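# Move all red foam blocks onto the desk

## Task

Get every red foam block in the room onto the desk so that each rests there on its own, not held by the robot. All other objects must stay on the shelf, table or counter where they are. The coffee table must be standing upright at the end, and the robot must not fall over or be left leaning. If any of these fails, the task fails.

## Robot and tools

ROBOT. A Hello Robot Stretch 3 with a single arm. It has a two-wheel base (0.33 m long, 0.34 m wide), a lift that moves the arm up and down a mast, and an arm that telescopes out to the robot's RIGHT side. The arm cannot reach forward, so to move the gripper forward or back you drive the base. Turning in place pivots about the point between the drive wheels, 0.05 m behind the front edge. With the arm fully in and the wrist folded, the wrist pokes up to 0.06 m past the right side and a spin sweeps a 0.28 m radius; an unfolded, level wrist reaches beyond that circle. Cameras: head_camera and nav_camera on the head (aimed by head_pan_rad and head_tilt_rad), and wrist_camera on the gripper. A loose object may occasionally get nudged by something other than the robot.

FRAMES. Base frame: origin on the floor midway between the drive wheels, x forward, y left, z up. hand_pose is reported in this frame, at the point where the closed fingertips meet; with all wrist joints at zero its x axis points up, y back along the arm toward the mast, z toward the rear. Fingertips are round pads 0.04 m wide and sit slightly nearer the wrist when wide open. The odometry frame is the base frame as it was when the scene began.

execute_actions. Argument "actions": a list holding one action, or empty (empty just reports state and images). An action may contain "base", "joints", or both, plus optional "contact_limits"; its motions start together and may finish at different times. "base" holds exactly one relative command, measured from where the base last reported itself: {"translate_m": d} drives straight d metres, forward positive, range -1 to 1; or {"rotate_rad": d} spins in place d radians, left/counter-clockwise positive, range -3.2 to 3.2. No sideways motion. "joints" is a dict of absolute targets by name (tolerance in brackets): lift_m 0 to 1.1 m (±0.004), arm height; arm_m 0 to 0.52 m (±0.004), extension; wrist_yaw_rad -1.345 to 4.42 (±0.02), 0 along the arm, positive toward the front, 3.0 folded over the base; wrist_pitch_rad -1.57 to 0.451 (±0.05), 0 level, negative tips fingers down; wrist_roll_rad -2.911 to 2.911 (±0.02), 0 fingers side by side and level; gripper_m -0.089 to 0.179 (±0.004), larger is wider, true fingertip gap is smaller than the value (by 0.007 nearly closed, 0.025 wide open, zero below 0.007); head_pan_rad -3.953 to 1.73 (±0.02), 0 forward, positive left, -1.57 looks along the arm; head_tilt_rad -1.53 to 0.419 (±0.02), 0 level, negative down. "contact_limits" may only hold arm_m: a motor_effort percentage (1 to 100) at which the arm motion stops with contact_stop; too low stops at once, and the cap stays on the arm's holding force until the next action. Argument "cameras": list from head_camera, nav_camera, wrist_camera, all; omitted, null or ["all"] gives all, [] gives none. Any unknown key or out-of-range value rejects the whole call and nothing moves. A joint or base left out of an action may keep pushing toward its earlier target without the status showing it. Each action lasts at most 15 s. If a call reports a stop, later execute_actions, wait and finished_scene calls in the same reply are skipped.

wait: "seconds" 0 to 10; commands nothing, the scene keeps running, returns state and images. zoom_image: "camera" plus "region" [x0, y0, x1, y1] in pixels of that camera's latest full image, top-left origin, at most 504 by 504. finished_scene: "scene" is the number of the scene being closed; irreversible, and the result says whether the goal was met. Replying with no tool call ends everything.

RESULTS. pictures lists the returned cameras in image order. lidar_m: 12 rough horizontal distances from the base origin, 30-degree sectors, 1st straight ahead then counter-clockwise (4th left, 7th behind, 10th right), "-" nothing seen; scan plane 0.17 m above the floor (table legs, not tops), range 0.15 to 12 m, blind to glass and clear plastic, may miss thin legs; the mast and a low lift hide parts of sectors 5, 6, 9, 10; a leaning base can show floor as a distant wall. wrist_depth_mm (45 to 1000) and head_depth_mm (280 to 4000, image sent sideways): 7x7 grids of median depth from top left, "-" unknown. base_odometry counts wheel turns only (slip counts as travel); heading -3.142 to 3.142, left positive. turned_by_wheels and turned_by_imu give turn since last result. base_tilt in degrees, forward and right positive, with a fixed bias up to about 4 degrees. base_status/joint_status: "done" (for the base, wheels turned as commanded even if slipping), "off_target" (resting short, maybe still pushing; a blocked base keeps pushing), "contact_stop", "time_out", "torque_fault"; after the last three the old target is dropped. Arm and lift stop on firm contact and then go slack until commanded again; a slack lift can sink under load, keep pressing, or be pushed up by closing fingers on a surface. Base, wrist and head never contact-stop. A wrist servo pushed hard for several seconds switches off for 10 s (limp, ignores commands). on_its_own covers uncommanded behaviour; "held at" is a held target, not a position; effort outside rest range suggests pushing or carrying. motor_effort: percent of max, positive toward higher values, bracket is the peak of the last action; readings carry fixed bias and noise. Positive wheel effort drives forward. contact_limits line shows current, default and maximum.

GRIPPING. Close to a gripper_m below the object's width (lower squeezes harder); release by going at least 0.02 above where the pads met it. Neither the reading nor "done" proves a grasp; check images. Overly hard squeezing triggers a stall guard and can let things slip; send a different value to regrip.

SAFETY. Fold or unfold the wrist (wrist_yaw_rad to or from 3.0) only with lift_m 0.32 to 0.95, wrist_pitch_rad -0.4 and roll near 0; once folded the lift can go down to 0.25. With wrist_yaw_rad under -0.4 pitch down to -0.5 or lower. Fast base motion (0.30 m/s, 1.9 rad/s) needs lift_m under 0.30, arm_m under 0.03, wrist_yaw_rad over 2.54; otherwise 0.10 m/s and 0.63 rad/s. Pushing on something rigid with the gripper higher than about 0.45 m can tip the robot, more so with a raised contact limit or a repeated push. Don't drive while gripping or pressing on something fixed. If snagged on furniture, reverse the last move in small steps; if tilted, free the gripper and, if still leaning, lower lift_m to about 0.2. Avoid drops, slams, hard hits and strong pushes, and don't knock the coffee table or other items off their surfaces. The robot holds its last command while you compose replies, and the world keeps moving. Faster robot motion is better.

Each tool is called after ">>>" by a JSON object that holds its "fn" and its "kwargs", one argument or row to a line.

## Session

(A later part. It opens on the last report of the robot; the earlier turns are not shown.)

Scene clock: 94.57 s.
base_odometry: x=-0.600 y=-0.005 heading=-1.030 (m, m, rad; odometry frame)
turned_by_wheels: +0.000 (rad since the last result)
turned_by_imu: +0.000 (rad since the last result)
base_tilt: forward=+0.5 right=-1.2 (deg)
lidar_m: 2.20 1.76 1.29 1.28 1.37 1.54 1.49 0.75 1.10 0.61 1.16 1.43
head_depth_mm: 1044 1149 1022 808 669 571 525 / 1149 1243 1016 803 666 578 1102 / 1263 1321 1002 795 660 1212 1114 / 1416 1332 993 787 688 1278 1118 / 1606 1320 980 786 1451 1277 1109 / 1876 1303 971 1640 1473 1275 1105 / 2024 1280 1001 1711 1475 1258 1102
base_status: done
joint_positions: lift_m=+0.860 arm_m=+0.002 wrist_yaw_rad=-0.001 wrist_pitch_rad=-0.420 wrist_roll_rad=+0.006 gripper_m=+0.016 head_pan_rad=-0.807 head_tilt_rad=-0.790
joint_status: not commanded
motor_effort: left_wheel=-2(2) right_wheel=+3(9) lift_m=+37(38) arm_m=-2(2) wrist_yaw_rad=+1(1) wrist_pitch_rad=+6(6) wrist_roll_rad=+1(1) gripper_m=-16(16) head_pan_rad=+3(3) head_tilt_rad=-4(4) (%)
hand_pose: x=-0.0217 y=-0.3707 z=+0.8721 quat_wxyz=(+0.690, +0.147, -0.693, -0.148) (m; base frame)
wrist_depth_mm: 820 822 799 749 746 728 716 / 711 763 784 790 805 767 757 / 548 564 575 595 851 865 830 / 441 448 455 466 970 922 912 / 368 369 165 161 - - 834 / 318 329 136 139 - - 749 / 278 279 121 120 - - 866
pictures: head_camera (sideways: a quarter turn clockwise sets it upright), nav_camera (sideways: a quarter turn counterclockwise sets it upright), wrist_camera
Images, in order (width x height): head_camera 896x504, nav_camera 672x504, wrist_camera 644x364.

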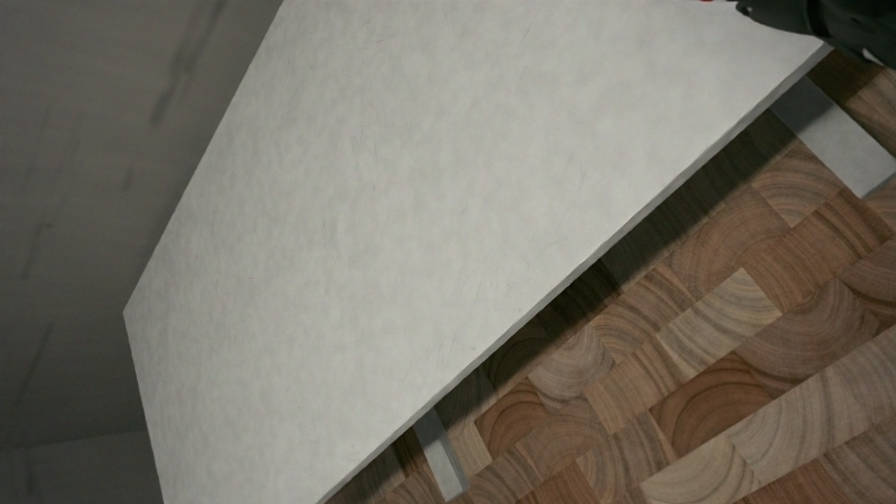

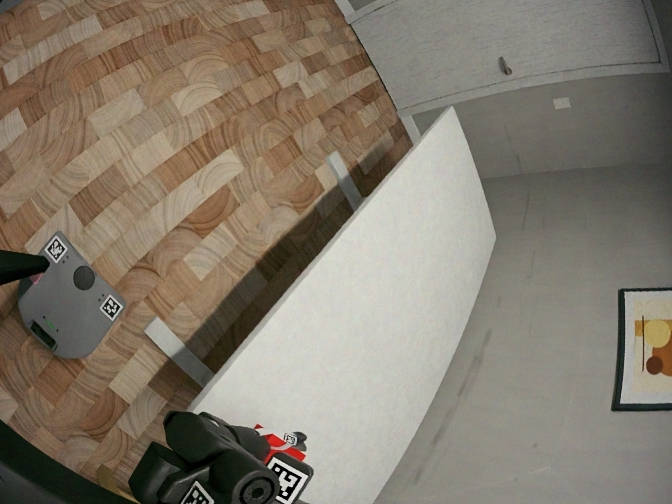

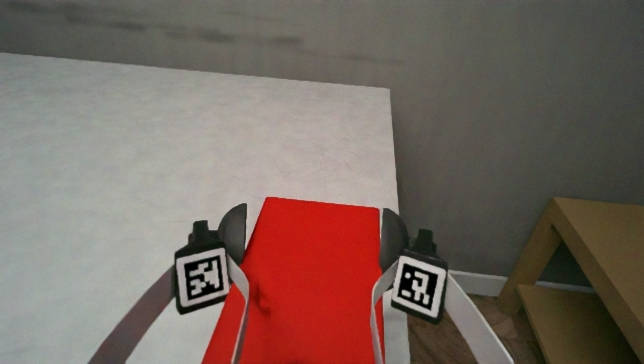

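>>> {"fn": "execute_actions", "kwargs": {
  "actions": [
    {"base":{"translate_m":0.3}}
  ],
  "cameras": ["wrist_camera"]
}}

>>> {"fn": "execute_actions", "kwargs": {
  "actions": [
    {"joints":{"arm_m":0.3}}
  ],
  "cameras": []
}}

>>> {"fn": "execute_actions", "kwargs": {
  "actions": [
    {"joints":{"lift_m":0.765}}
  ],
  "cameras": ["wrist_camera","nav_camera"]
}}

Scene clock: 105.67 s.
base_odometry: x=-0.445 y=-0.262 heading=-1.030 (m, m, rad; odometry frame)
turned_by_wheels: +0.000 (rad since the last result)
turned_by_imu: +0.000 (rad since the last result)
base_tilt: forward=+0.4 right=-1.1 (deg)
lidar_m: 1.90 2.06 1.27 1.23 1.33 1.84 1.77 1.00 0.67 1.11 1.19 1.19
head_depth_mm: 1068 1182 1021 807 671 572 1143 / 1174 1262 1009 803 665 606 1133 / 1305 1349 998 799 673 1263 1118 / 1454 1327 989 789 1404 1285 1123 / 1653 1312 980 810 1483 1265 1107 / 1842 1982 974 1695 1477 1264 1112 / 1744 1900 1077 1774 1475 1261 1098
base_status: done
joint_positions: lift_m=+0.860 arm_m=+0.002 wrist_yaw_rad=-0.001 wrist_pitch_rad=-0.420 wrist_roll_rad=+0.006 gripper_m=+0.016 head_pan_rad=-0.807 head_tilt_rad=-0.790
joint_status: not commanded
motor_effort: left_wheel=-2(3) right_wheel=+3(9) lift_m=+38(37) arm_m=-1(1) wrist_yaw_rad=+0(0) wrist_pitch_rad=+6(7) wrist_roll_rad=+1(1) gripper_m=-16(16) head_pan_rad=+3(3) head_tilt_rad=-5(5) (%)
hand_pose: x=-0.0217 y=-0.3707 z=+0.8721 quat_wxyz=(+0.690, +0.147, -0.693, -0.148) (m; base frame)
wrist_depth_mm: 888 825 839 773 760 730 716 / 715 755 781 791 797 820 814 / 547 555 576 583 605 612 853 / 445 449 464 462 480 485 541 / 367 375 166 162 396 400 408 / 319 324 136 138 - 342 343 / 279 282 122 120 292 295 298
pictures: wrist_camera
Images, in order (width x height): wrist_camera 644x364.

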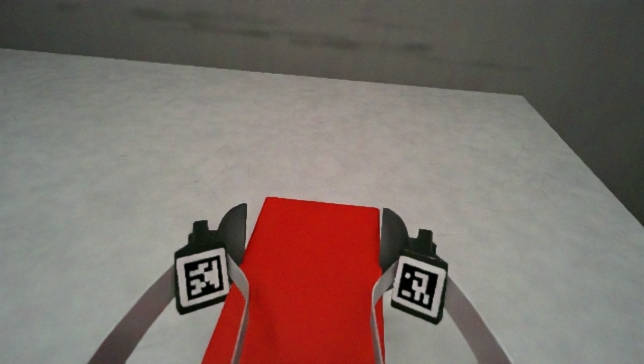

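Scene clock: 109.07 s.
base_odometry: x=-0.445 y=-0.262 heading=-1.030 (m, m, rad; odometry frame)
turned_by_wheels: +0.000 (rad since the last result)
turned_by_imu: +0.000 (rad since the last result)
base_tilt: forward=+0.5 right=-1.1 (deg)
lidar_m: 1.91 2.05 1.27 1.23 1.34 1.85 1.77 1.00 0.67 1.11 1.19 1.18
head_depth_mm: 1068 1175 1023 810 668 570 1092 / 1174 1266 1011 801 665 604 1128 / 1308 1351 1000 795 673 1265 1124 / 1461 1333 988 789 1390 1281 1118 / 1655 1311 983 806 1485 1271 1119 / 1839 1973 967 1681 1472 1268 1105 / 1742 1875 1072 1761 1469 1268 1104
base_status: not commanded
joint_positions: lift_m=+0.860 arm_m=+0.300 wrist_yaw_rad=-0.001 wrist_pitch_rad=-0.420 wrist_roll_rad=+0.006 gripper_m=+0.016 head_pan_rad=-0.807 head_tilt_rad=-0.790
joint_status: all done
motor_effort: left_wheel=-2(1) right_wheel=+3(3) lift_m=+38(38) arm_m=+2(2) wrist_yaw_rad=+1(0) wrist_pitch_rad=+6(7) wrist_roll_rad=+1(1) gripper_m=-16(16) head_pan_rad=+3(3) head_tilt_rad=-4(4) (%)
hand_pose: x=-0.0217 y=-0.6689 z=+0.8721 quat_wxyz=(+0.690, +0.147, -0.693, -0.148) (m; base frame)
wrist_depth_mm: 571 560 547 535 505 496 474 / 621 601 577 568 557 540 524 / 538 557 584 607 594 581 572 / 438 450 456 463 470 487 499 / 366 371 165 161 393 402 406 / 316 324 137 138 - 338 344 / 275 279 122 120 290 296 300
pictures: none
No camera images: the call's "cameras" was empty. Leave "cameras" out to get every camera's image.

Scene clock: 110.77 s.
base_odometry: x=-0.445 y=-0.262 heading=-1.030 (m, m, rad; odometry frame)
turned_by_wheels: +0.000 (rad since the last result)
turned_by_imu: +0.000 (rad since the last result)
base_tilt: forward=+0.5 right=-1.1 (deg)
lidar_m: 1.91 2.06 1.27 1.23 1.33 1.85 1.77 1.00 0.67 1.11 1.19 1.18
head_depth_mm: 1069 1179 1022 807 667 571 1095 / 1179 1269 1014 802 665 604 1133 / 1303 1346 1000 794 674 1260 1128 / 1454 1325 995 790 1389 1279 1116 / 1657 1318 981 807 1479 1273 1112 / 1871 1964 969 1684 1479 1266 1110 / 1757 1910 1076 1785 1473 1259 1093
base_status: not commanded
joint_positions: lift_m=+0.765 arm_m=+0.300 wrist_yaw_rad=-0.001 wrist_pitch_rad=-0.420 wrist_roll_rad=+0.006 gripper_m=+0.016 head_pan_rad=-0.807 head_tilt_rad=-0.790
joint_status: all done
motor_effort: left_wheel=-2(2) right_wheel=+3(2) lift_m=+29(32) arm_m=+2(2) wrist_yaw_rad=+1(0) wrist_pitch_rad=+7(6) wrist_roll_rad=+1(1) gripper_m=-16(16) head_pan_rad=+3(3) head_tilt_rad=-4(4) (%)
hand_pose: x=-0.0217 y=-0.6689 z=+0.7775 quat_wxyz=(+0.690, +0.147, -0.693, -0.148) (m; base frame)
wrist_depth_mm: 584 557 540 534 514 505 478 / 467 486 494 540 533 530 534 / 355 370 375 382 393 411 411 / 288 293 297 305 309 317 329 / 239 241 166 159 257 262 268 / 207 212 136 137 - 224 228 / 181 184 122 120 191 193 195
pictures: nav_camera (sideways: a quarter turn counterclockwise sets it upright), wrist_camera
Images, in order (width x height): nav_camera 672x504, wrist_camera 644x364.

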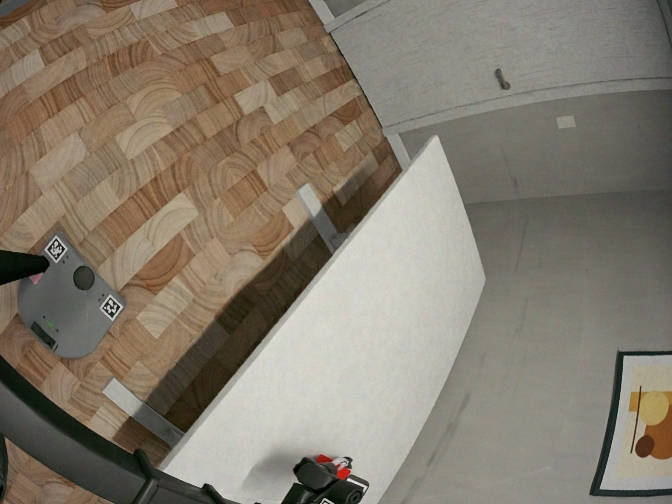

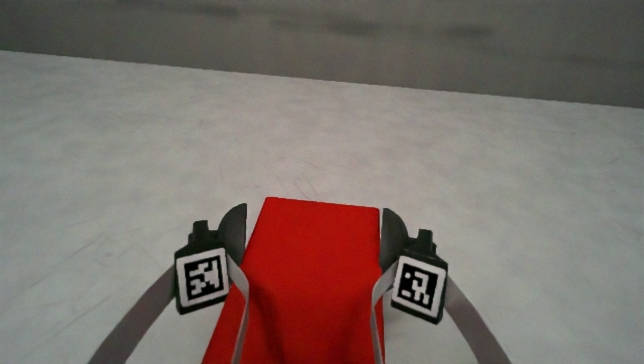

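>>> {"fn": "execute_actions", "kwargs": {
  "actions": [
    {"joints":{"lift_m":0.748}}
  ],
  "cameras": []
}}

>>> {"fn": "execute_actions", "kwargs": {
  "actions": [
    {"joints":{"gripper_m":0.13}}
  ],
  "cameras": ["wrist_camera"]
}}

>>> {"fn": "execute_actions", "kwargs": {
  "actions": [
    {"joints":{"lift_m":0.87}}
  ],
  "cameras": ["wrist_camera"]
}}

>>> {"fn": "execute_actions", "kwargs": {
  "actions": [
    {"joints":{"arm_m":0.0,"gripper_m":0.0,"wrist_pitch_rad":-0.4,"head_pan_rad":1.5,"head_tilt_rad":-0.3}}
  ]
}}

Scene clock: 115.77 s.
base_odometry: x=-0.445 y=-0.262 heading=-1.030 (m, m, rad; odometry frame)
turned_by_wheels: +0.000 (rad since the last result)
turned_by_imu: +0.000 (rad since the last result)
base_tilt: forward=+0.5 right=-1.2 (deg)
lidar_m: 1.91 2.06 1.27 1.23 1.34 1.85 1.77 1.00 0.67 1.11 1.19 1.19
head_depth_mm: 1068 1172 1023 809 668 570 1098 / 1176 1262 1013 802 663 605 1126 / 1305 1348 1000 795 678 1270 1120 / 1457 1323 987 791 1402 1284 1117 / 1654 1315 987 805 1502 1273 1112 / 1851 1967 971 1675 1473 1262 1108 / 1742 1903 1078 1781 1468 1253 1108
base_status: not commanded
joint_positions: lift_m=+0.748 arm_m=+0.300 wrist_yaw_rad=-0.001 wrist_pitch_rad=-0.420 wrist_roll_rad=+0.006 gripper_m=+0.016 head_pan_rad=-0.807 head_tilt_rad=-0.790
joint_status: all done
motor_effort: left_wheel=-1(1) right_wheel=+3(3) lift_m=+29(29) arm_m=+1(2) wrist_yaw_rad=+0(1) wrist_pitch_rad=+7(6) wrist_roll_rad=+1(1) gripper_m=-16(16) head_pan_rad=+4(3) head_tilt_rad=-5(4) (%)
hand_pose: x=-0.0217 y=-0.6689 z=+0.7605 quat_wxyz=(+0.690, +0.147, -0.693, -0.148) (m; base frame)
wrist_depth_mm: 553 552 545 523 520 499 495 / 431 444 456 480 491 514 513 / 323 333 339 348 361 367 379 / 262 266 271 278 281 290 295 / 218 221 166 161 233 239 240 / 187 193 136 138 - 201 204 / 164 166 122 120 172 175 177
pictures: none
No camera images: the call's "cameras" was empty. Leave "cameras" out to get every camera's image.

Scene clock: 117.40 s.
base_odometry: x=-0.445 y=-0.262 heading=-1.030 (m, m, rad; odometry frame)
turned_by_wheels: +0.000 (rad since the last result)
turned_by_imu: +0.000 (rad since the last result)
base_tilt: forward=+0.5 right=-1.2 (deg)
lidar_m: 1.90 2.05 1.27 1.23 1.33 1.85 1.78 1.00 0.67 1.11 1.19 1.19
head_depth_mm: 1075 1178 1024 813 669 569 1096 / 1171 1262 1013 803 665 606 1132 / 1304 1346 999 797 675 1266 1120 / 1462 1337 991 786 1390 1276 1125 / 1646 1317 985 808 1491 1270 1112 / 1853 1973 975 1691 1477 1269 1105 / 1761 1912 1081 1769 1474 1255 1093
base_status: not commanded
joint_positions: lift_m=+0.748 arm_m=+0.300 wrist_yaw_rad=-0.001 wrist_pitch_rad=-0.420 wrist_roll_rad=+0.006 gripper_m=+0.130 head_pan_rad=-0.807 head_tilt_rad=-0.790
joint_status: all done
motor_effort: left_wheel=-2(1) right_wheel=+3(3) lift_m=+29(29) arm_m=+2(2) wrist_yaw_rad=+0(1) wrist_pitch_rad=+6(7) wrist_roll_rad=+1(1) gripper_m=+0(83) head_pan_rad=+3(4) head_tilt_rad=-4(4) (%)
hand_pose: x=-0.0217 y=-0.6689 z=+0.7605 quat_wxyz=(+0.690, +0.147, -0.693, -0.148) (m; base frame)
wrist_depth_mm: 550 562 539 522 512 504 484 / 426 433 460 473 485 520 517 / 328 333 340 348 361 371 379 / 262 265 270 276 282 288 294 / 218 230 224 166 232 244 243 / 192 - 181 141 194 207 205 / 160 165 125 123 167 172 178
pictures: wrist_camera
Images, in order (width x height): wrist_camera 644x364.

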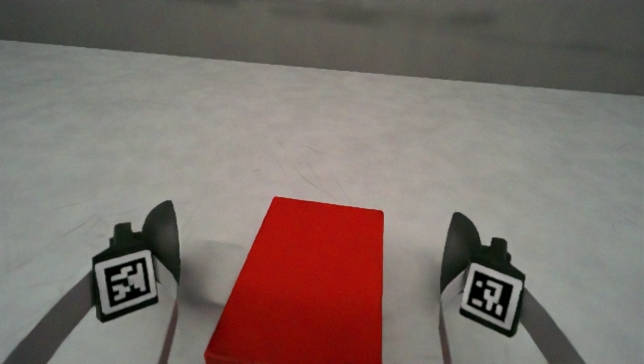

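Scene clock: 119.33 s.
base_odometry: x=-0.445 y=-0.262 heading=-1.030 (m, m, rad; odometry frame)
turned_by_wheels: +0.000 (rad since the last result)
turned_by_imu: +0.000 (rad since the last result)
base_tilt: forward=+0.5 right=-1.2 (deg)
lidar_m: 1.91 2.06 1.27 1.23 1.33 1.85 1.77 1.00 0.67 1.11 1.19 1.19
head_depth_mm: 1071 1182 1020 807 668 569 1101 / 1177 1268 1013 803 665 604 1124 / 1304 1340 999 794 676 1263 1121 / 1450 1335 997 790 1402 1283 1114 / 1639 1316 982 807 1493 1280 1118 / 1835 1983 973 1678 1473 1267 1105 / 1751 1885 1076 1754 1468 1259 1107
base_status: not commanded
joint_positions: lift_m=+0.870 arm_m=+0.300 wrist_yaw_rad=-0.001 wrist_pitch_rad=-0.420 wrist_roll_rad=+0.006 gripper_m=+0.130 head_pan_rad=-0.807 head_tilt_rad=-0.790
joint_status: all done
motor_effort: left_wheel=-1(1) right_wheel=+3(2) lift_m=+37(39) arm_m=+1(1) wrist_yaw_rad=+1(1) wrist_pitch_rad=+6(7) wrist_roll_rad=+1(1) gripper_m=+0(0) head_pan_rad=+3(3) head_tilt_rad=-4(4) (%)
hand_pose: x=-0.0217 y=-0.6689 z=+0.8822 quat_wxyz=(+0.690, +0.147, -0.693, -0.148) (m; base frame)
wrist_depth_mm: 570 556 539 529 508 485 488 / 630 608 598 561 557 534 523 / 561 574 612 609 592 584 560 / 456 463 468 480 492 507 539 / 375 399 391 407 407 418 417 / 332 - 339 337 344 363 356 / 283 289 292 252 300 298 310
pictures: wrist_camera
Images, in order (width x height): wrist_camera 644x364.

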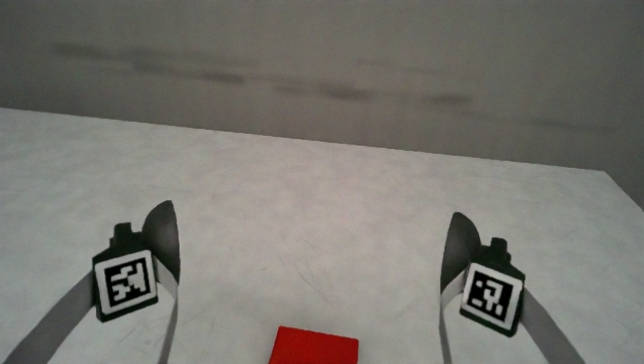

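Scene clock: 122.73 s.
base_odometry: x=-0.445 y=-0.262 heading=-1.030 (m, m, rad; odometry frame)
turned_by_wheels: +0.000 (rad since the last result)
turned_by_imu: +0.000 (rad since the last result)
base_tilt: forward=+0.5 right=-1.2 (deg)
lidar_m: 1.90 2.06 1.27 1.23 1.33 1.85 1.77 1.00 0.67 1.11 1.19 1.19
head_depth_mm: 1438 1494 1200 1337 1357 1529 1485 / 1434 1501 1390 1335 1366 1508 1463 / 1422 1490 1623 1451 1465 1490 1465 / 1443 1200 1595 1287 1389 1555 1454 / 1447 1497 1225 1726 1592 1592 1436 / 1444 1515 1195 1738 1586 1494 1436 / 1443 1527 1197 1734 1555 1487 1422
base_status: not commanded
joint_positions: lift_m=+0.870 arm_m=+0.002 wrist_yaw_rad=-0.001 wrist_pitch_rad=-0.420 wrist_roll_rad=+0.006 gripper_m=+0.000 head_pan_rad=+1.493 head_tilt_rad=-0.310
joint_status: all done
joint sent to its limit — the command would take arm_m past its lower limit, so that joint was sent only as far as its limit.
motor_effort: left_wheel=-1(0) right_wheel=+2(3) lift_m=+37(37) arm_m=-2(8) wrist_yaw_rad=+0(0) wrist_pitch_rad=+6(6) wrist_roll_rad=+1(1) gripper_m=-2(83) head_pan_rad=+2(35) head_tilt_rad=+5(29) (%)
hand_pose: x=-0.0217 y=-0.3707 z=+0.8822 quat_wxyz=(+0.690, +0.147, -0.693, -0.148) (m; base frame)
wrist_depth_mm: 872 860 799 785 771 759 749 / 761 760 813 819 813 804 790 / 563 585 606 618 620 647 863 / 462 456 484 446 490 508 898 / 382 387 391 - 403 411 418 / 327 330 344 - 348 352 359 / 287 294 291 300 302 303 313
pictures: head_camera (sideways: a quarter turn clockwise sets it upright), nav_camera (sideways: a quarter turn counterclockwise sets it upright), wrist_camera
Images, in order (width x height): head_camera 896x504, nav_camera 672x504, wrist_camera 644x364.

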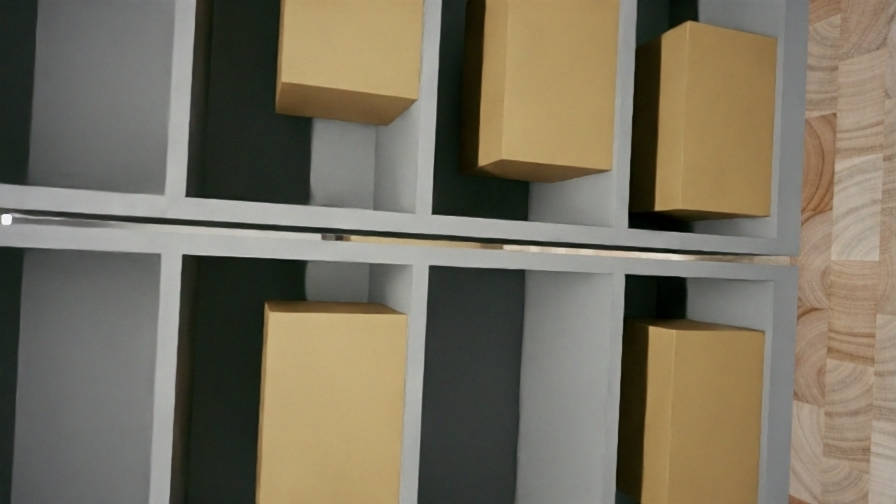

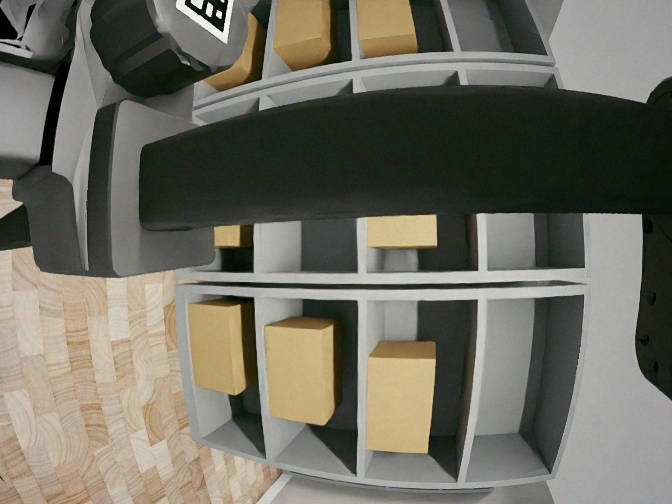

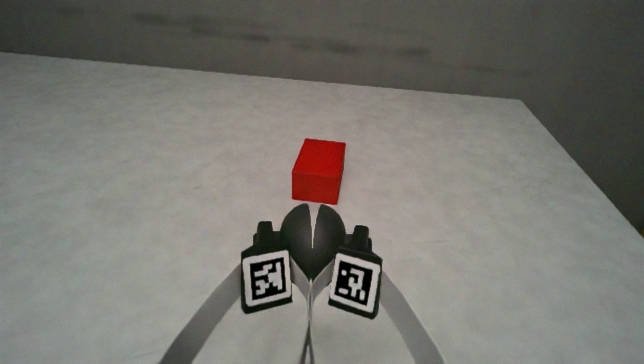

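>>> {"fn": "execute_actions", "kwargs": {
  "actions": [
    {"joints":{"wrist_yaw_rad":3.0,"head_pan_rad":0,"head_tilt_rad":-0.6}}
  ],
  "cameras": []
}}

>>> {"fn": "execute_actions", "kwargs": {
  "actions": [
    {"joints":{"lift_m":0.27}}
  ],
  "cameras": []
}}

>>> {"fn": "execute_actions", "kwargs": {
  "actions": [
    {"base":{"rotate_rad":-1.85}}
  ],
  "cameras": []
}}

>>> {"fn": "execute_actions", "kwargs": {
  "actions": [
    {"base":{"rotate_rad":-1.82}}
  ],
  "cameras": ["head_camera","nav_camera"]
}}

Scene clock: 135.57 s.
base_odometry: x=-0.445 y=-0.262 heading=-1.030 (m, m, rad; odometry frame)
turned_by_wheels: +0.000 (rad since the last result)
turned_by_imu: +0.000 (rad since the last result)
base_tilt: forward=+0.5 right=-1.1 (deg)
lidar_m: 1.90 2.05 1.27 1.23 1.33 1.85 1.77 1.00 0.67 1.11 1.19 1.19
head_depth_mm: 1554 1693 1921 2065 1810 1460 1219 / 1561 1750 1945 2162 1798 1456 1213 / 1592 1745 1975 2137 1791 1451 1209 / 1605 1776 1996 2173 1765 1434 1203 / 1606 1790 2023 2216 1740 1421 1191 / 1646 1830 2065 2238 1743 1413 1188 / 1662 1853 2097 2241 1719 1400 1180
base_status: not commanded
joint_positions: lift_m=+0.870 arm_m=+0.002 wrist_yaw_rad=+2.997 wrist_pitch_rad=-0.420 wrist_roll_rad=+0.006 gripper_m=+0.000 head_pan_rad=+0.007 head_tilt_rad=-0.592
joint_status: all done
motor_effort: left_wheel=-1(1) right_wheel=+3(3) lift_m=+37(37) arm_m=-2(2) wrist_yaw_rad=+1(4) wrist_pitch_rad=+7(6) wrist_roll_rad=+1(1) gripper_m=-2(2) head_pan_rad=-2(37) head_tilt_rad=-3(23) (%)
hand_pose: x=+0.0110 y=+0.0754 z=+0.8822 quat_wxyz=(+0.197, +0.702, +0.097, +0.677) (m; base frame)
wrist_depth_mm: - - - - - - - / - - - - - - - / - - - - - - - / - - - - - - - / - - - - - - - / - - - - - - - / - - - - - - -
pictures: none
No camera images: the call's "cameras" was empty. Leave "cameras" out to get every camera's image.

Scene clock: 141.87 s.
base_odometry: x=-0.445 y=-0.262 heading=-1.030 (m, m, rad; odometry frame)
turned_by_wheels: +0.000 (rad since the last result)
turned_by_imu: +0.000 (rad since the last result)
base_tilt: forward=+0.5 right=-1.1 (deg)
lidar_m: 1.91 2.06 1.27 1.23 1.33 1.85 1.77 1.00 0.66 1.11 1.19 1.19
head_depth_mm: 1554 1706 1932 2075 1804 1456 1224 / 1573 1730 1933 2194 1799 1452 1214 / 1582 1762 1965 2172 1787 1439 1214 / 1596 1782 1989 2182 1768 1437 1209 / 1603 1785 2013 2209 1760 1421 1198 / 1658 1835 2072 2213 1746 1410 1193 / 1656 1866 2069 2259 1716 1407 1180
base_status: not commanded
joint_positions: lift_m=+0.270 arm_m=+0.002 wrist_yaw_rad=+2.998 wrist_pitch_rad=-0.419 wrist_roll_rad=+0.006 gripper_m=+0.000 head_pan_rad=+0.007 head_tilt_rad=-0.592
joint_status: all done
motor_effort: left_wheel=-1(2) right_wheel=+3(2) lift_m=+29(32) arm_m=-2(1) wrist_yaw_rad=+2(2) wrist_pitch_rad=+6(6) wrist_roll_rad=+1(1) gripper_m=-2(2) head_pan_rad=-2(3) head_tilt_rad=-3(2) (%)
hand_pose: x=+0.0109 y=+0.0754 z=+0.2825 quat_wxyz=(+0.197, +0.702, +0.097, +0.677) (m; base frame)
wrist_depth_mm: - - - - - - - / - - - - - - - / 791 785 848 879 870 911 916 / 648 668 673 685 711 718 738 / 543 547 574 - 570 598 598 / 486 494 - - 495 497 511 / - - - - 432 431 438
pictures: none
No camera images: the call's "cameras" was empty. Leave "cameras" out to get every camera's image.

Scene clock: 144.33 s.
base_odometry: x=-0.445 y=-0.262 heading=-2.880 (m, m, rad; odometry frame)
turned_by_wheels: -1.850 (rad since the last result)
turned_by_imu: -1.870 (rad since the last result)
base_tilt: forward=+0.5 right=-1.2 (deg)
lidar_m: 0.67 1.12 1.19 1.91 1.92 1.38 1.23 1.26 1.50 1.82 1.00 1.24
head_depth_mm: 966 1086 1232 1414 1619 645 1161 / 952 1064 1196 1360 793 640 1135 / 939 1043 1171 1025 786 636 1097 / 918 1027 1149 1021 779 633 571 / 906 1007 1128 1007 773 627 567 / 890 992 1112 998 745 623 551 / 876 970 1085 988 758 621 536
base_status: done
joint_positions: lift_m=+0.270 arm_m=+0.002 wrist_yaw_rad=+2.998 wrist_pitch_rad=-0.419 wrist_roll_rad=+0.006 gripper_m=+0.000 head_pan_rad=+0.007 head_tilt_rad=-0.593
joint_status: not commanded
motor_effort: left_wheel=+1(9) right_wheel=-1(9) lift_m=+29(29) arm_m=-2(2) wrist_yaw_rad=+2(1) wrist_pitch_rad=+6(6) wrist_roll_rad=+1(1) gripper_m=-1(2) head_pan_rad=-3(2) head_tilt_rad=-3(3) (%)
hand_pose: x=+0.0109 y=+0.0754 z=+0.2825 quat_wxyz=(+0.197, +0.702, +0.097, +0.678) (m; base frame)
wrist_depth_mm: - - - - - - - / - - - - - - - / 813 809 807 872 930 917 903 / 650 655 691 701 689 717 728 / 548 539 574 - 581 580 591 / 469 489 - - 491 504 504 / - - - - 426 434 439
pictures: none
No camera images: the call's "cameras" was empty. Leave "cameras" out to get every camera's image.

Scene clock: 146.83 s.
base_odometry: x=-0.445 y=-0.262 heading=+1.583 (m, m, rad; odometry frame)
turned_by_wheels: -1.820 (rad since the last result)
turned_by_imu: -1.839 (rad since the last result)
base_tilt: forward=+0.4 right=-1.2 (deg)
lidar_m: 1.84 1.77 1.00 0.67 1.12 1.19 1.18 1.91 2.06 1.27 1.23 1.34
head_depth_mm: 1769 1757 1734 1903 1810 1463 1227 / 1797 1976 2131 2141 1796 1455 1210 / 1726 1927 2213 2331 1782 1442 1209 / 1653 1851 2085 2254 1774 1427 1196 / 1594 1756 1972 2177 1744 1423 1192 / 1517 1668 1877 2084 1743 1403 1189 / 1459 1599 1805 2002 1730 1398 1184
base_status: done
joint_positions: lift_m=+0.270 arm_m=+0.002 wrist_yaw_rad=+2.998 wrist_pitch_rad=-0.419 wrist_roll_rad=+0.006 gripper_m=+0.000 head_pan_rad=+0.007 head_tilt_rad=-0.593
joint_status: not commanded
motor_effort: left_wheel=+1(9) right_wheel=-1(9) lift_m=+29(29) arm_m=-2(2) wrist_yaw_rad=+2(2) wrist_pitch_rad=+6(6) wrist_roll_rad=+1(1) gripper_m=-2(2) head_pan_rad=-3(3) head_tilt_rad=-2(3) (%)
hand_pose: x=+0.0109 y=+0.0754 z=+0.2825 quat_wxyz=(+0.197, +0.702, +0.097, +0.678) (m; base frame)
wrist_depth_mm: 856 - - - - - - / 895 - 966 - - - - / 804 812 758 873 878 908 925 / 646 644 665 655 684 731 733 / 531 547 579 - 567 585 596 / 468 484 - - 488 497 504 / - - - - 427 434 437
pictures: head_camera (sideways: a quarter turn clockwise sets it upright), nav_camera (sideways: a quarter turn counterclockwise sets it upright)
Images, in order (width x height): head_camera 896x504, nav_camera 672x504.

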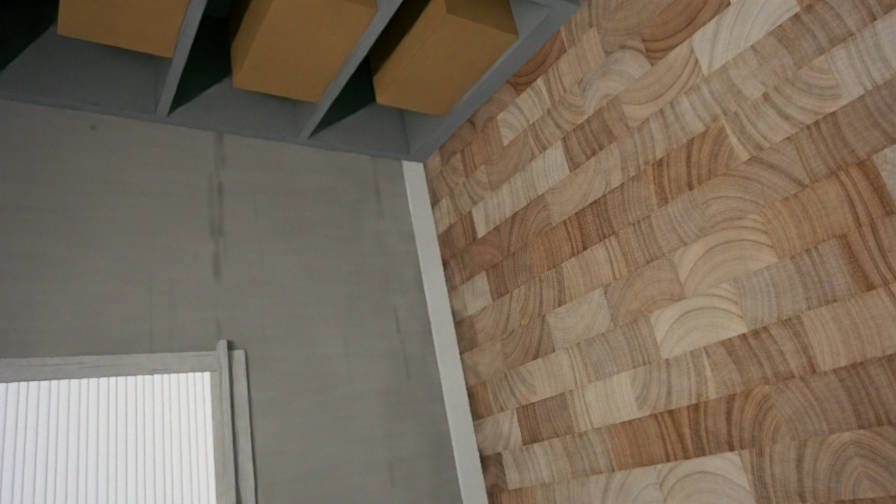

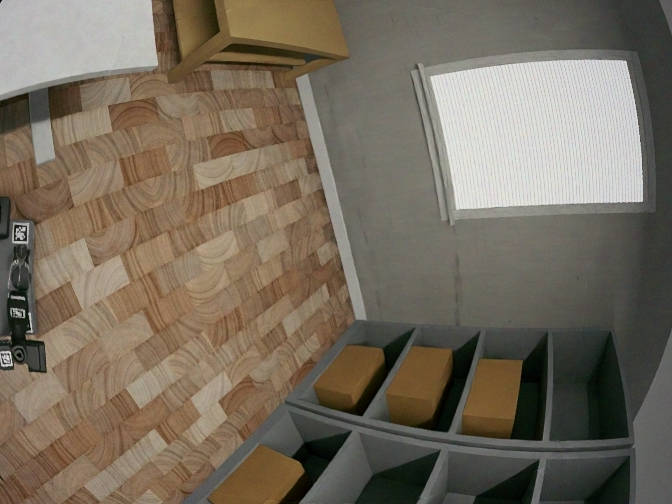

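>>> {"fn": "execute_actions", "kwargs": {
  "actions": [
    {"base":{"translate_m":1.0},"joints":{"head_tilt_rad":-0.4,"head_pan_rad":-0.4}}
  ],
  "cameras": ["head_camera","nav_camera"]
}}

Scene clock: 155.40 s.
base_odometry: x=-0.458 y=+0.738 heading=+1.584 (m, m, rad; odometry frame)
turned_by_wheels: +0.000 (rad since the last result)
turned_by_imu: +0.001 (rad since the last result)
base_tilt: forward=+0.5 right=-1.1 (deg)
lidar_m: 0.92 0.91 0.98 1.24 1.52 1.23 2.17 2.80 1.09 0.92 0.83 0.91
head_depth_mm: 1077 1195 836 896 962 1007 1092 / 1163 1286 915 1061 1043 1163 1204 / 1112 1244 1205 1183 1159 1281 1305 / 1009 1125 1181 1351 1410 1555 1347 / 986 1058 1143 1247 1373 1509 1330 / 901 968 1048 1128 1223 1339 1334 / 831 886 945 1015 1099 1192 1256
base_status: done
joint_positions: lift_m=+0.270 arm_m=+0.002 wrist_yaw_rad=+2.998 wrist_pitch_rad=-0.419 wrist_roll_rad=+0.006 gripper_m=+0.000 head_pan_rad=-0.393 head_tilt_rad=-0.408
joint_status: all done
motor_effort: left_wheel=+1(8) right_wheel=-1(7) lift_m=+29(29) arm_m=-3(1) wrist_yaw_rad=+1(1) wrist_pitch_rad=+6(6) wrist_roll_rad=+1(1) gripper_m=-2(2) head_pan_rad=-3(24) head_tilt_rad=+4(18) (%)
hand_pose: x=+0.0108 y=+0.0754 z=+0.2825 quat_wxyz=(+0.197, +0.702, +0.097, +0.678) (m; base frame)
wrist_depth_mm: - - - - - 905 734 / - - - - - 936 758 / 805 812 851 874 901 896 789 / 656 660 664 663 690 726 722 / 539 549 583 - 578 592 597 / 468 487 - - 495 494 510 / - - - - 424 431 444
pictures: head_camera (sideways: a quarter turn clockwise sets it upright), nav_camera (sideways: a quarter turn counterclockwise sets it upright)
Images, in order (width x height): head_camera 896x504, nav_camera 672x504.

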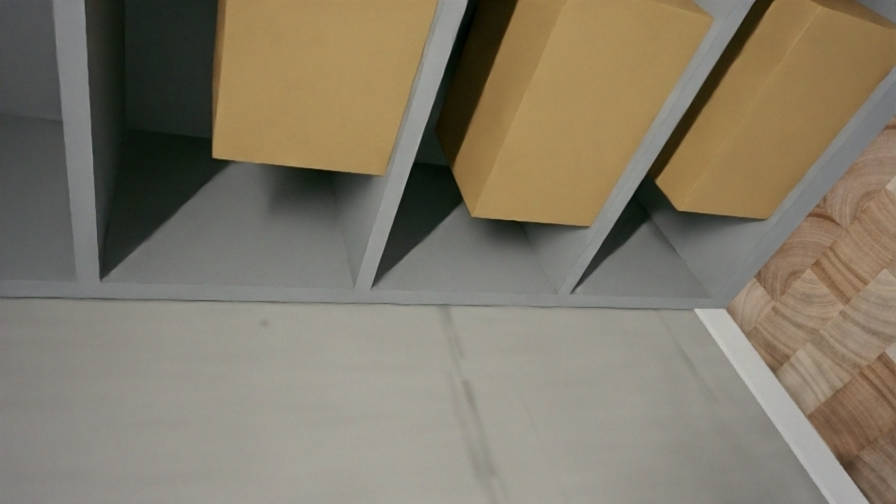

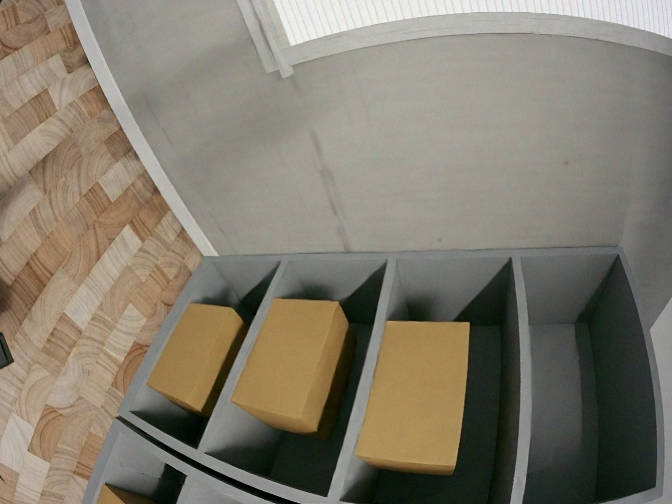

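>>> {"fn": "execute_actions", "kwargs": {
  "actions": [
    {"base":{"rotate_rad":-2.3},"joints":{"head_tilt_rad":-0.35,"head_pan_rad":0.2}}
  ],
  "cameras": ["head_camera","nav_camera"]
}}

Scene clock: 171.20 s.
base_odometry: x=-0.458 y=+0.738 heading=-0.716 (m, m, rad; odometry frame)
turned_by_wheels: -2.300 (rad since the last result)
turned_by_imu: -2.327 (rad since the last result)
base_tilt: forward=+0.5 right=-1.1 (deg)
lidar_m: 1.29 0.91 0.83 0.87 0.97 0.91 0.93 1.20 0.94 1.23 1.98 2.81
head_depth_mm: 2468 2614 2776 2903 2468 1789 1430 / 1728 1884 2880 3067 2440 1778 1411 / 1803 1860 1717 2084 2238 1766 1407 / 1843 1889 1471 1644 1748 1721 1395 / 1039 1122 1201 1308 1432 1546 1391 / 1073 1155 1075 1359 1379 1386 1336 / 1155 1233 956 1484 1353 1220 1243
base_status: done
joint_positions: lift_m=+0.270 arm_m=+0.002 wrist_yaw_rad=+2.998 wrist_pitch_rad=-0.419 wrist_roll_rad=+0.006 gripper_m=+0.000 head_pan_rad=+0.193 head_tilt_rad=-0.358
joint_status: all done
motor_effort: left_wheel=+1(8) right_wheel=-2(9) lift_m=+29(29) arm_m=-2(2) wrist_yaw_rad=+1(1) wrist_pitch_rad=+6(6) wrist_roll_rad=+0(1) gripper_m=-2(2) head_pan_rad=+3(27) head_tilt_rad=+5(11) (%)
hand_pose: x=+0.0108 y=+0.0754 z=+0.2825 quat_wxyz=(+0.197, +0.702, +0.097, +0.678) (m; base frame)
wrist_depth_mm: 823 - 930 845 - - 735 / 837 - - 898 926 - 744 / 805 816 847 844 875 813 763 / 649 637 666 665 711 707 722 / 536 549 573 - 572 581 585 / 469 486 - - 487 506 512 / - - - - 426 432 443
pictures: head_camera (sideways: a quarter turn clockwise sets it upright), nav_camera (sideways: a quarter turn counterclockwise sets it upright)
Images, in order (width x height): head_camera 896x504, nav_camera 672x504.

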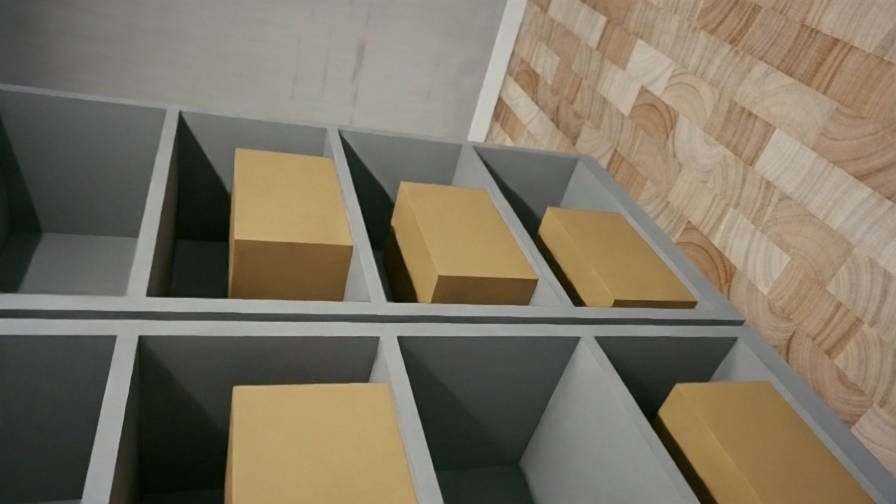

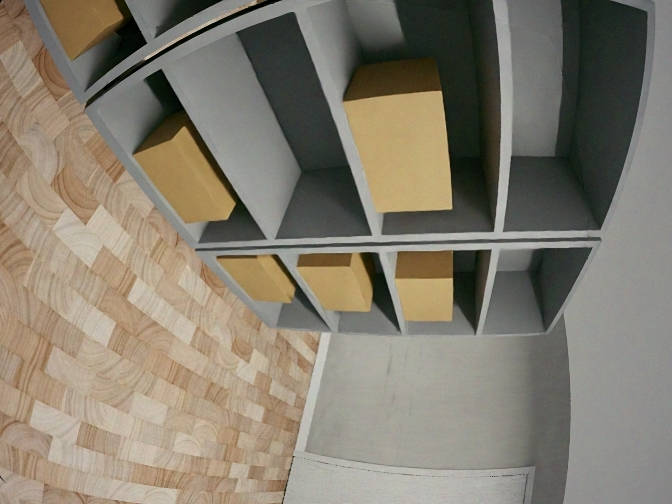

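>>> {"fn": "execute_actions", "kwargs": {
  "actions": [
    {"base":{"rotate_rad":-0.15},"joints":{"head_pan_rad":0.5}}
  ],
  "cameras": []
}}

>>> {"fn": "execute_actions", "kwargs": {
  "actions": [
    {"base":{"translate_m":1.0}}
  ],
  "cameras": []
}}

>>> {"fn": "execute_actions", "kwargs": {
  "actions": [
    {"base":{"translate_m":0.7},"joints":{"head_pan_rad":0.9}}
  ],
  "cameras": ["head_camera","nav_camera"]
}}

Scene clock: 175.73 s.
base_odometry: x=-0.458 y=+0.738 heading=-0.866 (m, m, rad; odometry frame)
turned_by_wheels: -0.150 (rad since the last result)
turned_by_imu: -0.152 (rad since the last result)
base_tilt: forward=+0.5 right=-1.1 (deg)
lidar_m: 1.62 0.97 0.83 0.83 1.00 0.91 0.91 1.07 0.94 0.94 1.23 2.81
head_depth_mm: 1711 1757 1877 2943 2330 1796 1423 / 1834 1867 1538 1756 2177 1795 1412 / 1700 1422 1445 1577 1685 1715 1406 / 1060 1132 1220 1307 1421 1555 1404 / 1158 1233 1056 1438 1398 1397 1376 / 1245 1323 951 1529 1375 1231 1267 / 1137 1200 866 934 1362 1137 1161
base_status: done
joint_positions: lift_m=+0.270 arm_m=+0.002 wrist_yaw_rad=+2.998 wrist_pitch_rad=-0.419 wrist_roll_rad=+0.006 gripper_m=+0.000 head_pan_rad=+0.493 head_tilt_rad=-0.358
joint_status: all done
motor_effort: left_wheel=+1(6) right_wheel=-2(10) lift_m=+29(29) arm_m=-1(2) wrist_yaw_rad=+0(1) wrist_pitch_rad=+6(6) wrist_roll_rad=+1(1) gripper_m=-2(2) head_pan_rad=+2(21) head_tilt_rad=+4(4) (%)
hand_pose: x=+0.0108 y=+0.0754 z=+0.2825 quat_wxyz=(+0.197, +0.702, +0.097, +0.678) (m; base frame)
wrist_depth_mm: 874 - 865 - - 949 732 / 927 - 917 901 909 884 791 / 802 814 826 853 863 824 844 / 652 676 670 680 701 690 729 / 541 547 572 - 578 602 611 / 471 490 - - 495 502 508 / - - - - 433 437 435
pictures: none
No camera images: the call's "cameras" was empty. Leave "cameras" out to get every camera's image.

Scene clock: 180.67 s.
base_odometry: x=+0.190 y=-0.024 heading=-0.866 (m, m, rad; odometry frame)
turned_by_wheels: +0.000 (rad since the last result)
turned_by_imu: +0.001 (rad since the last result)
base_tilt: forward=+0.5 right=-1.1 (deg)
lidar_m: 1.05 0.64 0.55 0.55 0.67 1.27 1.86 1.51 1.34 1.80 1.64 1.88
head_depth_mm: 1736 1819 1910 1993 2125 1800 1422 / 859 922 996 2106 2221 1784 1413 / 918 1000 1009 1057 1190 1258 1345 / 797 1085 764 825 1263 1044 1312 / 686 1124 686 736 900 881 1013 / 604 1044 621 663 820 774 836 / 538 957 565 608 770 708 747
base_status: done
joint_positions: lift_m=+0.270 arm_m=+0.002 wrist_yaw_rad=+2.998 wrist_pitch_rad=-0.419 wrist_roll_rad=+0.006 gripper_m=+0.000 head_pan_rad=+0.493 head_tilt_rad=-0.358
joint_status: not commanded
motor_effort: left_wheel=+0(9) right_wheel=-2(7) lift_m=+30(29) arm_m=-1(2) wrist_yaw_rad=+0(1) wrist_pitch_rad=+6(6) wrist_roll_rad=+0(1) gripper_m=-2(2) head_pan_rad=+3(3) head_tilt_rad=+4(4) (%)
hand_pose: x=+0.0108 y=+0.0754 z=+0.2825 quat_wxyz=(+0.197, +0.702, +0.097, +0.678) (m; base frame)
wrist_depth_mm: 816 - 577 809 567 523 499 / 790 - 642 762 596 564 532 / 744 736 686 679 646 610 574 / 639 652 688 672 669 636 619 / 543 540 594 - 567 582 599 / 474 483 - - 498 496 500 / - - - - 433 432 435
pictures: none
No camera images: the call's "cameras" was empty. Leave "cameras" out to get every camera's image.

Scene clock: 184.73 s.
base_odometry: x=+0.643 y=-0.557 heading=-0.866 (m, m, rad; odometry frame)
turned_by_wheels: +0.000 (rad since the last result)
turned_by_imu: +0.001 (rad since the last result)
base_tilt: forward=+0.5 right=-1.2 (deg)
lidar_m: 1.22 0.41 0.47 0.38 0.43 0.73 2.54 1.77 2.00 1.57 1.37 1.21
head_depth_mm: 1501 1599 1669 1728 1780 1734 1424 / 313 333 363 1798 1975 1792 1412 / 358 373 388 402 428 458 516 / 432 471 494 519 518 454 613 / 509 640 680 708 564 432 794 / 524 696 744 787 559 400 811 / 536 669 313 327 352 378 764
base_status: done
joint_positions: lift_m=+0.270 arm_m=+0.002 wrist_yaw_rad=+2.998 wrist_pitch_rad=-0.419 wrist_roll_rad=+0.006 gripper_m=+0.000 head_pan_rad=+0.893 head_tilt_rad=-0.358
joint_status: all done
motor_effort: left_wheel=+1(8) right_wheel=-1(8) lift_m=+29(29) arm_m=-2(2) wrist_yaw_rad=+1(1) wrist_pitch_rad=+7(6) wrist_roll_rad=+1(0) gripper_m=-2(2) head_pan_rad=+3(24) head_tilt_rad=+4(4) (%)
hand_pose: x=+0.0108 y=+0.0754 z=+0.2825 quat_wxyz=(+0.197, +0.702, +0.097, +0.678) (m; base frame)
wrist_depth_mm: 442 - 395 738 730 624 353 / 479 - 429 812 803 599 358 / 534 519 467 662 715 560 387 / 578 557 515 555 567 529 689 / 555 548 538 - 507 482 596 / 473 489 - - 487 500 501 / - - - - 430 428 440
pictures: head_camera (sideways: a quarter turn clockwise sets it upright), nav_camera (sideways: a quarter turn counterclockwise sets it upright)
Images, in order (width x height): head_camera 896x504, nav_camera 672x504.

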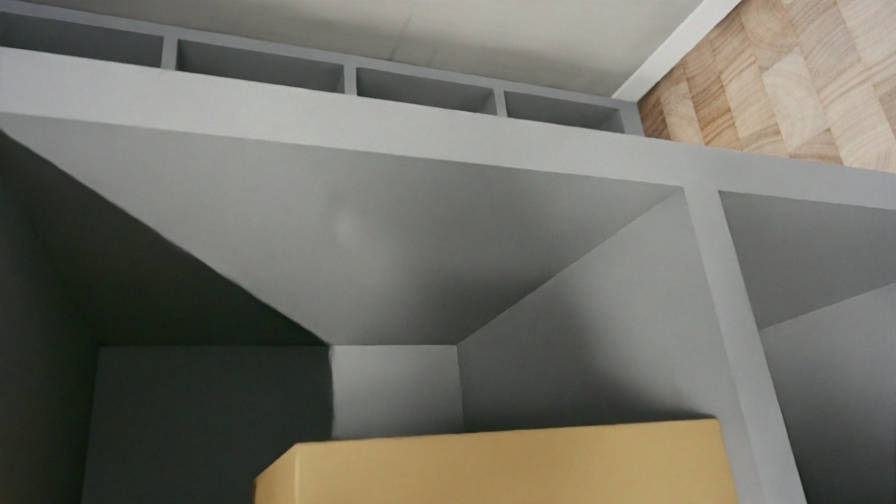

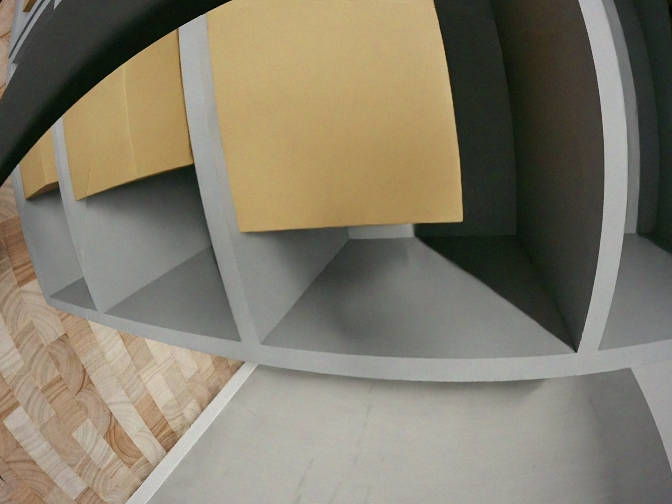

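>>> {"fn": "execute_actions", "kwargs": {
  "actions": [
    {"base":{"rotate_rad":-0.25},"joints":{"head_pan_rad":0.6,"head_tilt_rad":-0.5}}
  ],
  "cameras": []
}}

>>> {"fn": "execute_actions", "kwargs": {
  "actions": [
    {"base":{"translate_m":0.6},"joints":{"head_pan_rad":1.0}}
  ],
  "cameras": ["head_camera","nav_camera"]
}}

Scene clock: 189.20 s.
base_odometry: x=+0.643 y=-0.557 heading=-1.116 (m, m, rad; odometry frame)
turned_by_wheels: -0.250 (rad since the last result)
turned_by_imu: -0.253 (rad since the last result)
base_tilt: forward=+0.5 right=-1.1 (deg)
lidar_m: 1.21 1.28 0.41 0.38 0.38 0.54 1.62 2.11 1.77 1.57 1.63 1.25
head_depth_mm: 1029 1104 1181 1277 1391 1490 1287 / 1100 1179 1282 1378 1513 1562 1280 / 1174 1273 1380 1513 1665 1554 1272 / 1260 1365 1508 1658 1813 1552 1267 / 1367 1495 1645 1845 1929 1525 1257 / 1493 1626 1811 2016 1950 1514 1223 / 1556 1669 1815 413 447 514 628
base_status: done
joint_positions: lift_m=+0.270 arm_m=+0.002 wrist_yaw_rad=+2.998 wrist_pitch_rad=-0.419 wrist_roll_rad=+0.006 gripper_m=+0.000 head_pan_rad=+0.607 head_tilt_rad=-0.494
joint_status: all done
motor_effort: left_wheel=+1(6) right_wheel=-1(9) lift_m=+29(29) arm_m=-2(1) wrist_yaw_rad=+1(1) wrist_pitch_rad=+7(6) wrist_roll_rad=+1(1) gripper_m=-2(2) head_pan_rad=-2(23) head_tilt_rad=-2(14) (%)
hand_pose: x=+0.0108 y=+0.0754 z=+0.2825 quat_wxyz=(+0.197, +0.702, +0.097, +0.678) (m; base frame)
wrist_depth_mm: 354 - 598 751 632 397 - / 384 - 810 835 621 449 - / 428 427 627 699 641 805 936 / 466 478 548 567 552 678 730 / 489 507 510 - 532 584 608 / 468 487 - - 499 491 502 / - - - - 429 435 441
pictures: none
No camera images: the call's "cameras" was empty. Leave "cameras" out to get every camera's image.

Scene clock: 192.77 s.
base_odometry: x=+0.907 y=-1.096 heading=-1.116 (m, m, rad; odometry frame)
turned_by_wheels: +0.000 (rad since the last result)
turned_by_imu: +0.001 (rad since the last result)
base_tilt: forward=+0.5 right=-1.1 (deg)
lidar_m: 0.62 0.65 0.92 1.40 0.47 0.47 1.60 2.17 2.08 1.59 0.80 0.64
head_depth_mm: 658 694 728 769 813 863 922 / 744 786 833 887 948 1013 1097 / 848 910 970 1047 1130 1230 1242 / 996 1073 1160 1272 1398 1455 1266 / 1198 1300 1444 1585 1757 1533 1265 / 1339 1512 1717 1801 1823 1530 1255 / 1507 1629 1790 1664 1672 1516 1246
base_status: done
joint_positions: lift_m=+0.270 arm_m=+0.002 wrist_yaw_rad=+2.998 wrist_pitch_rad=-0.419 wrist_roll_rad=+0.006 gripper_m=+0.000 head_pan_rad=+0.993 head_tilt_rad=-0.494
joint_status: all done
motor_effort: left_wheel=+2(8) right_wheel=-2(6) lift_m=+30(29) arm_m=-3(2) wrist_yaw_rad=+0(1) wrist_pitch_rad=+7(6) wrist_roll_rad=+1(1) gripper_m=-2(2) head_pan_rad=+3(25) head_tilt_rad=-2(3) (%)
hand_pose: x=+0.0107 y=+0.0754 z=+0.2825 quat_wxyz=(+0.197, +0.702, +0.097, +0.678) (m; base frame)
wrist_depth_mm: 467 - - - - - 709 / 479 - - - - - 710 / 472 596 841 860 898 863 703 / 485 609 701 694 698 702 676 / 482 555 570 - 591 590 592 / 477 487 - - 497 508 506 / - - - - 430 434 438
pictures: head_camera (sideways: a quarter turn clockwise sets it upright), nav_camera (sideways: a quarter turn counterclockwise sets it upright)
Images, in order (width x height): head_camera 896x504, nav_camera 672x504.

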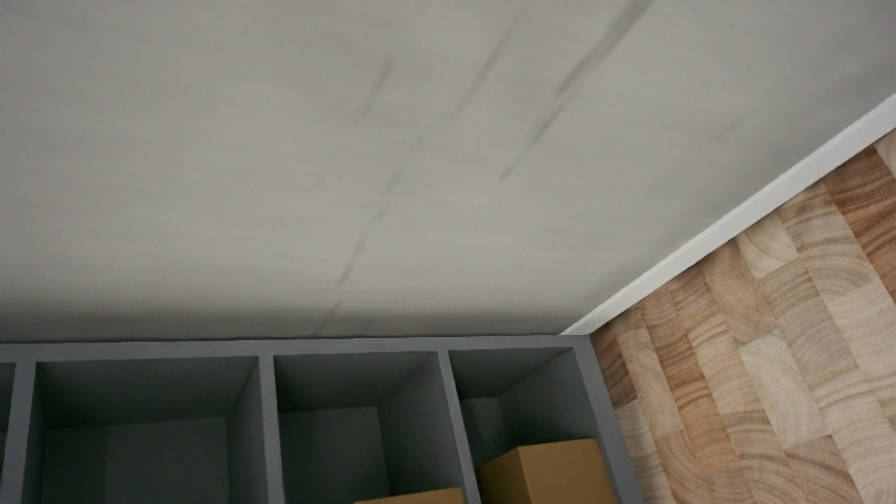

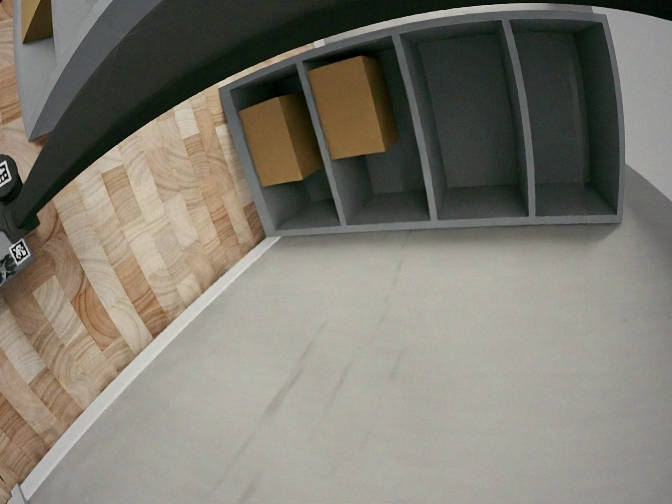

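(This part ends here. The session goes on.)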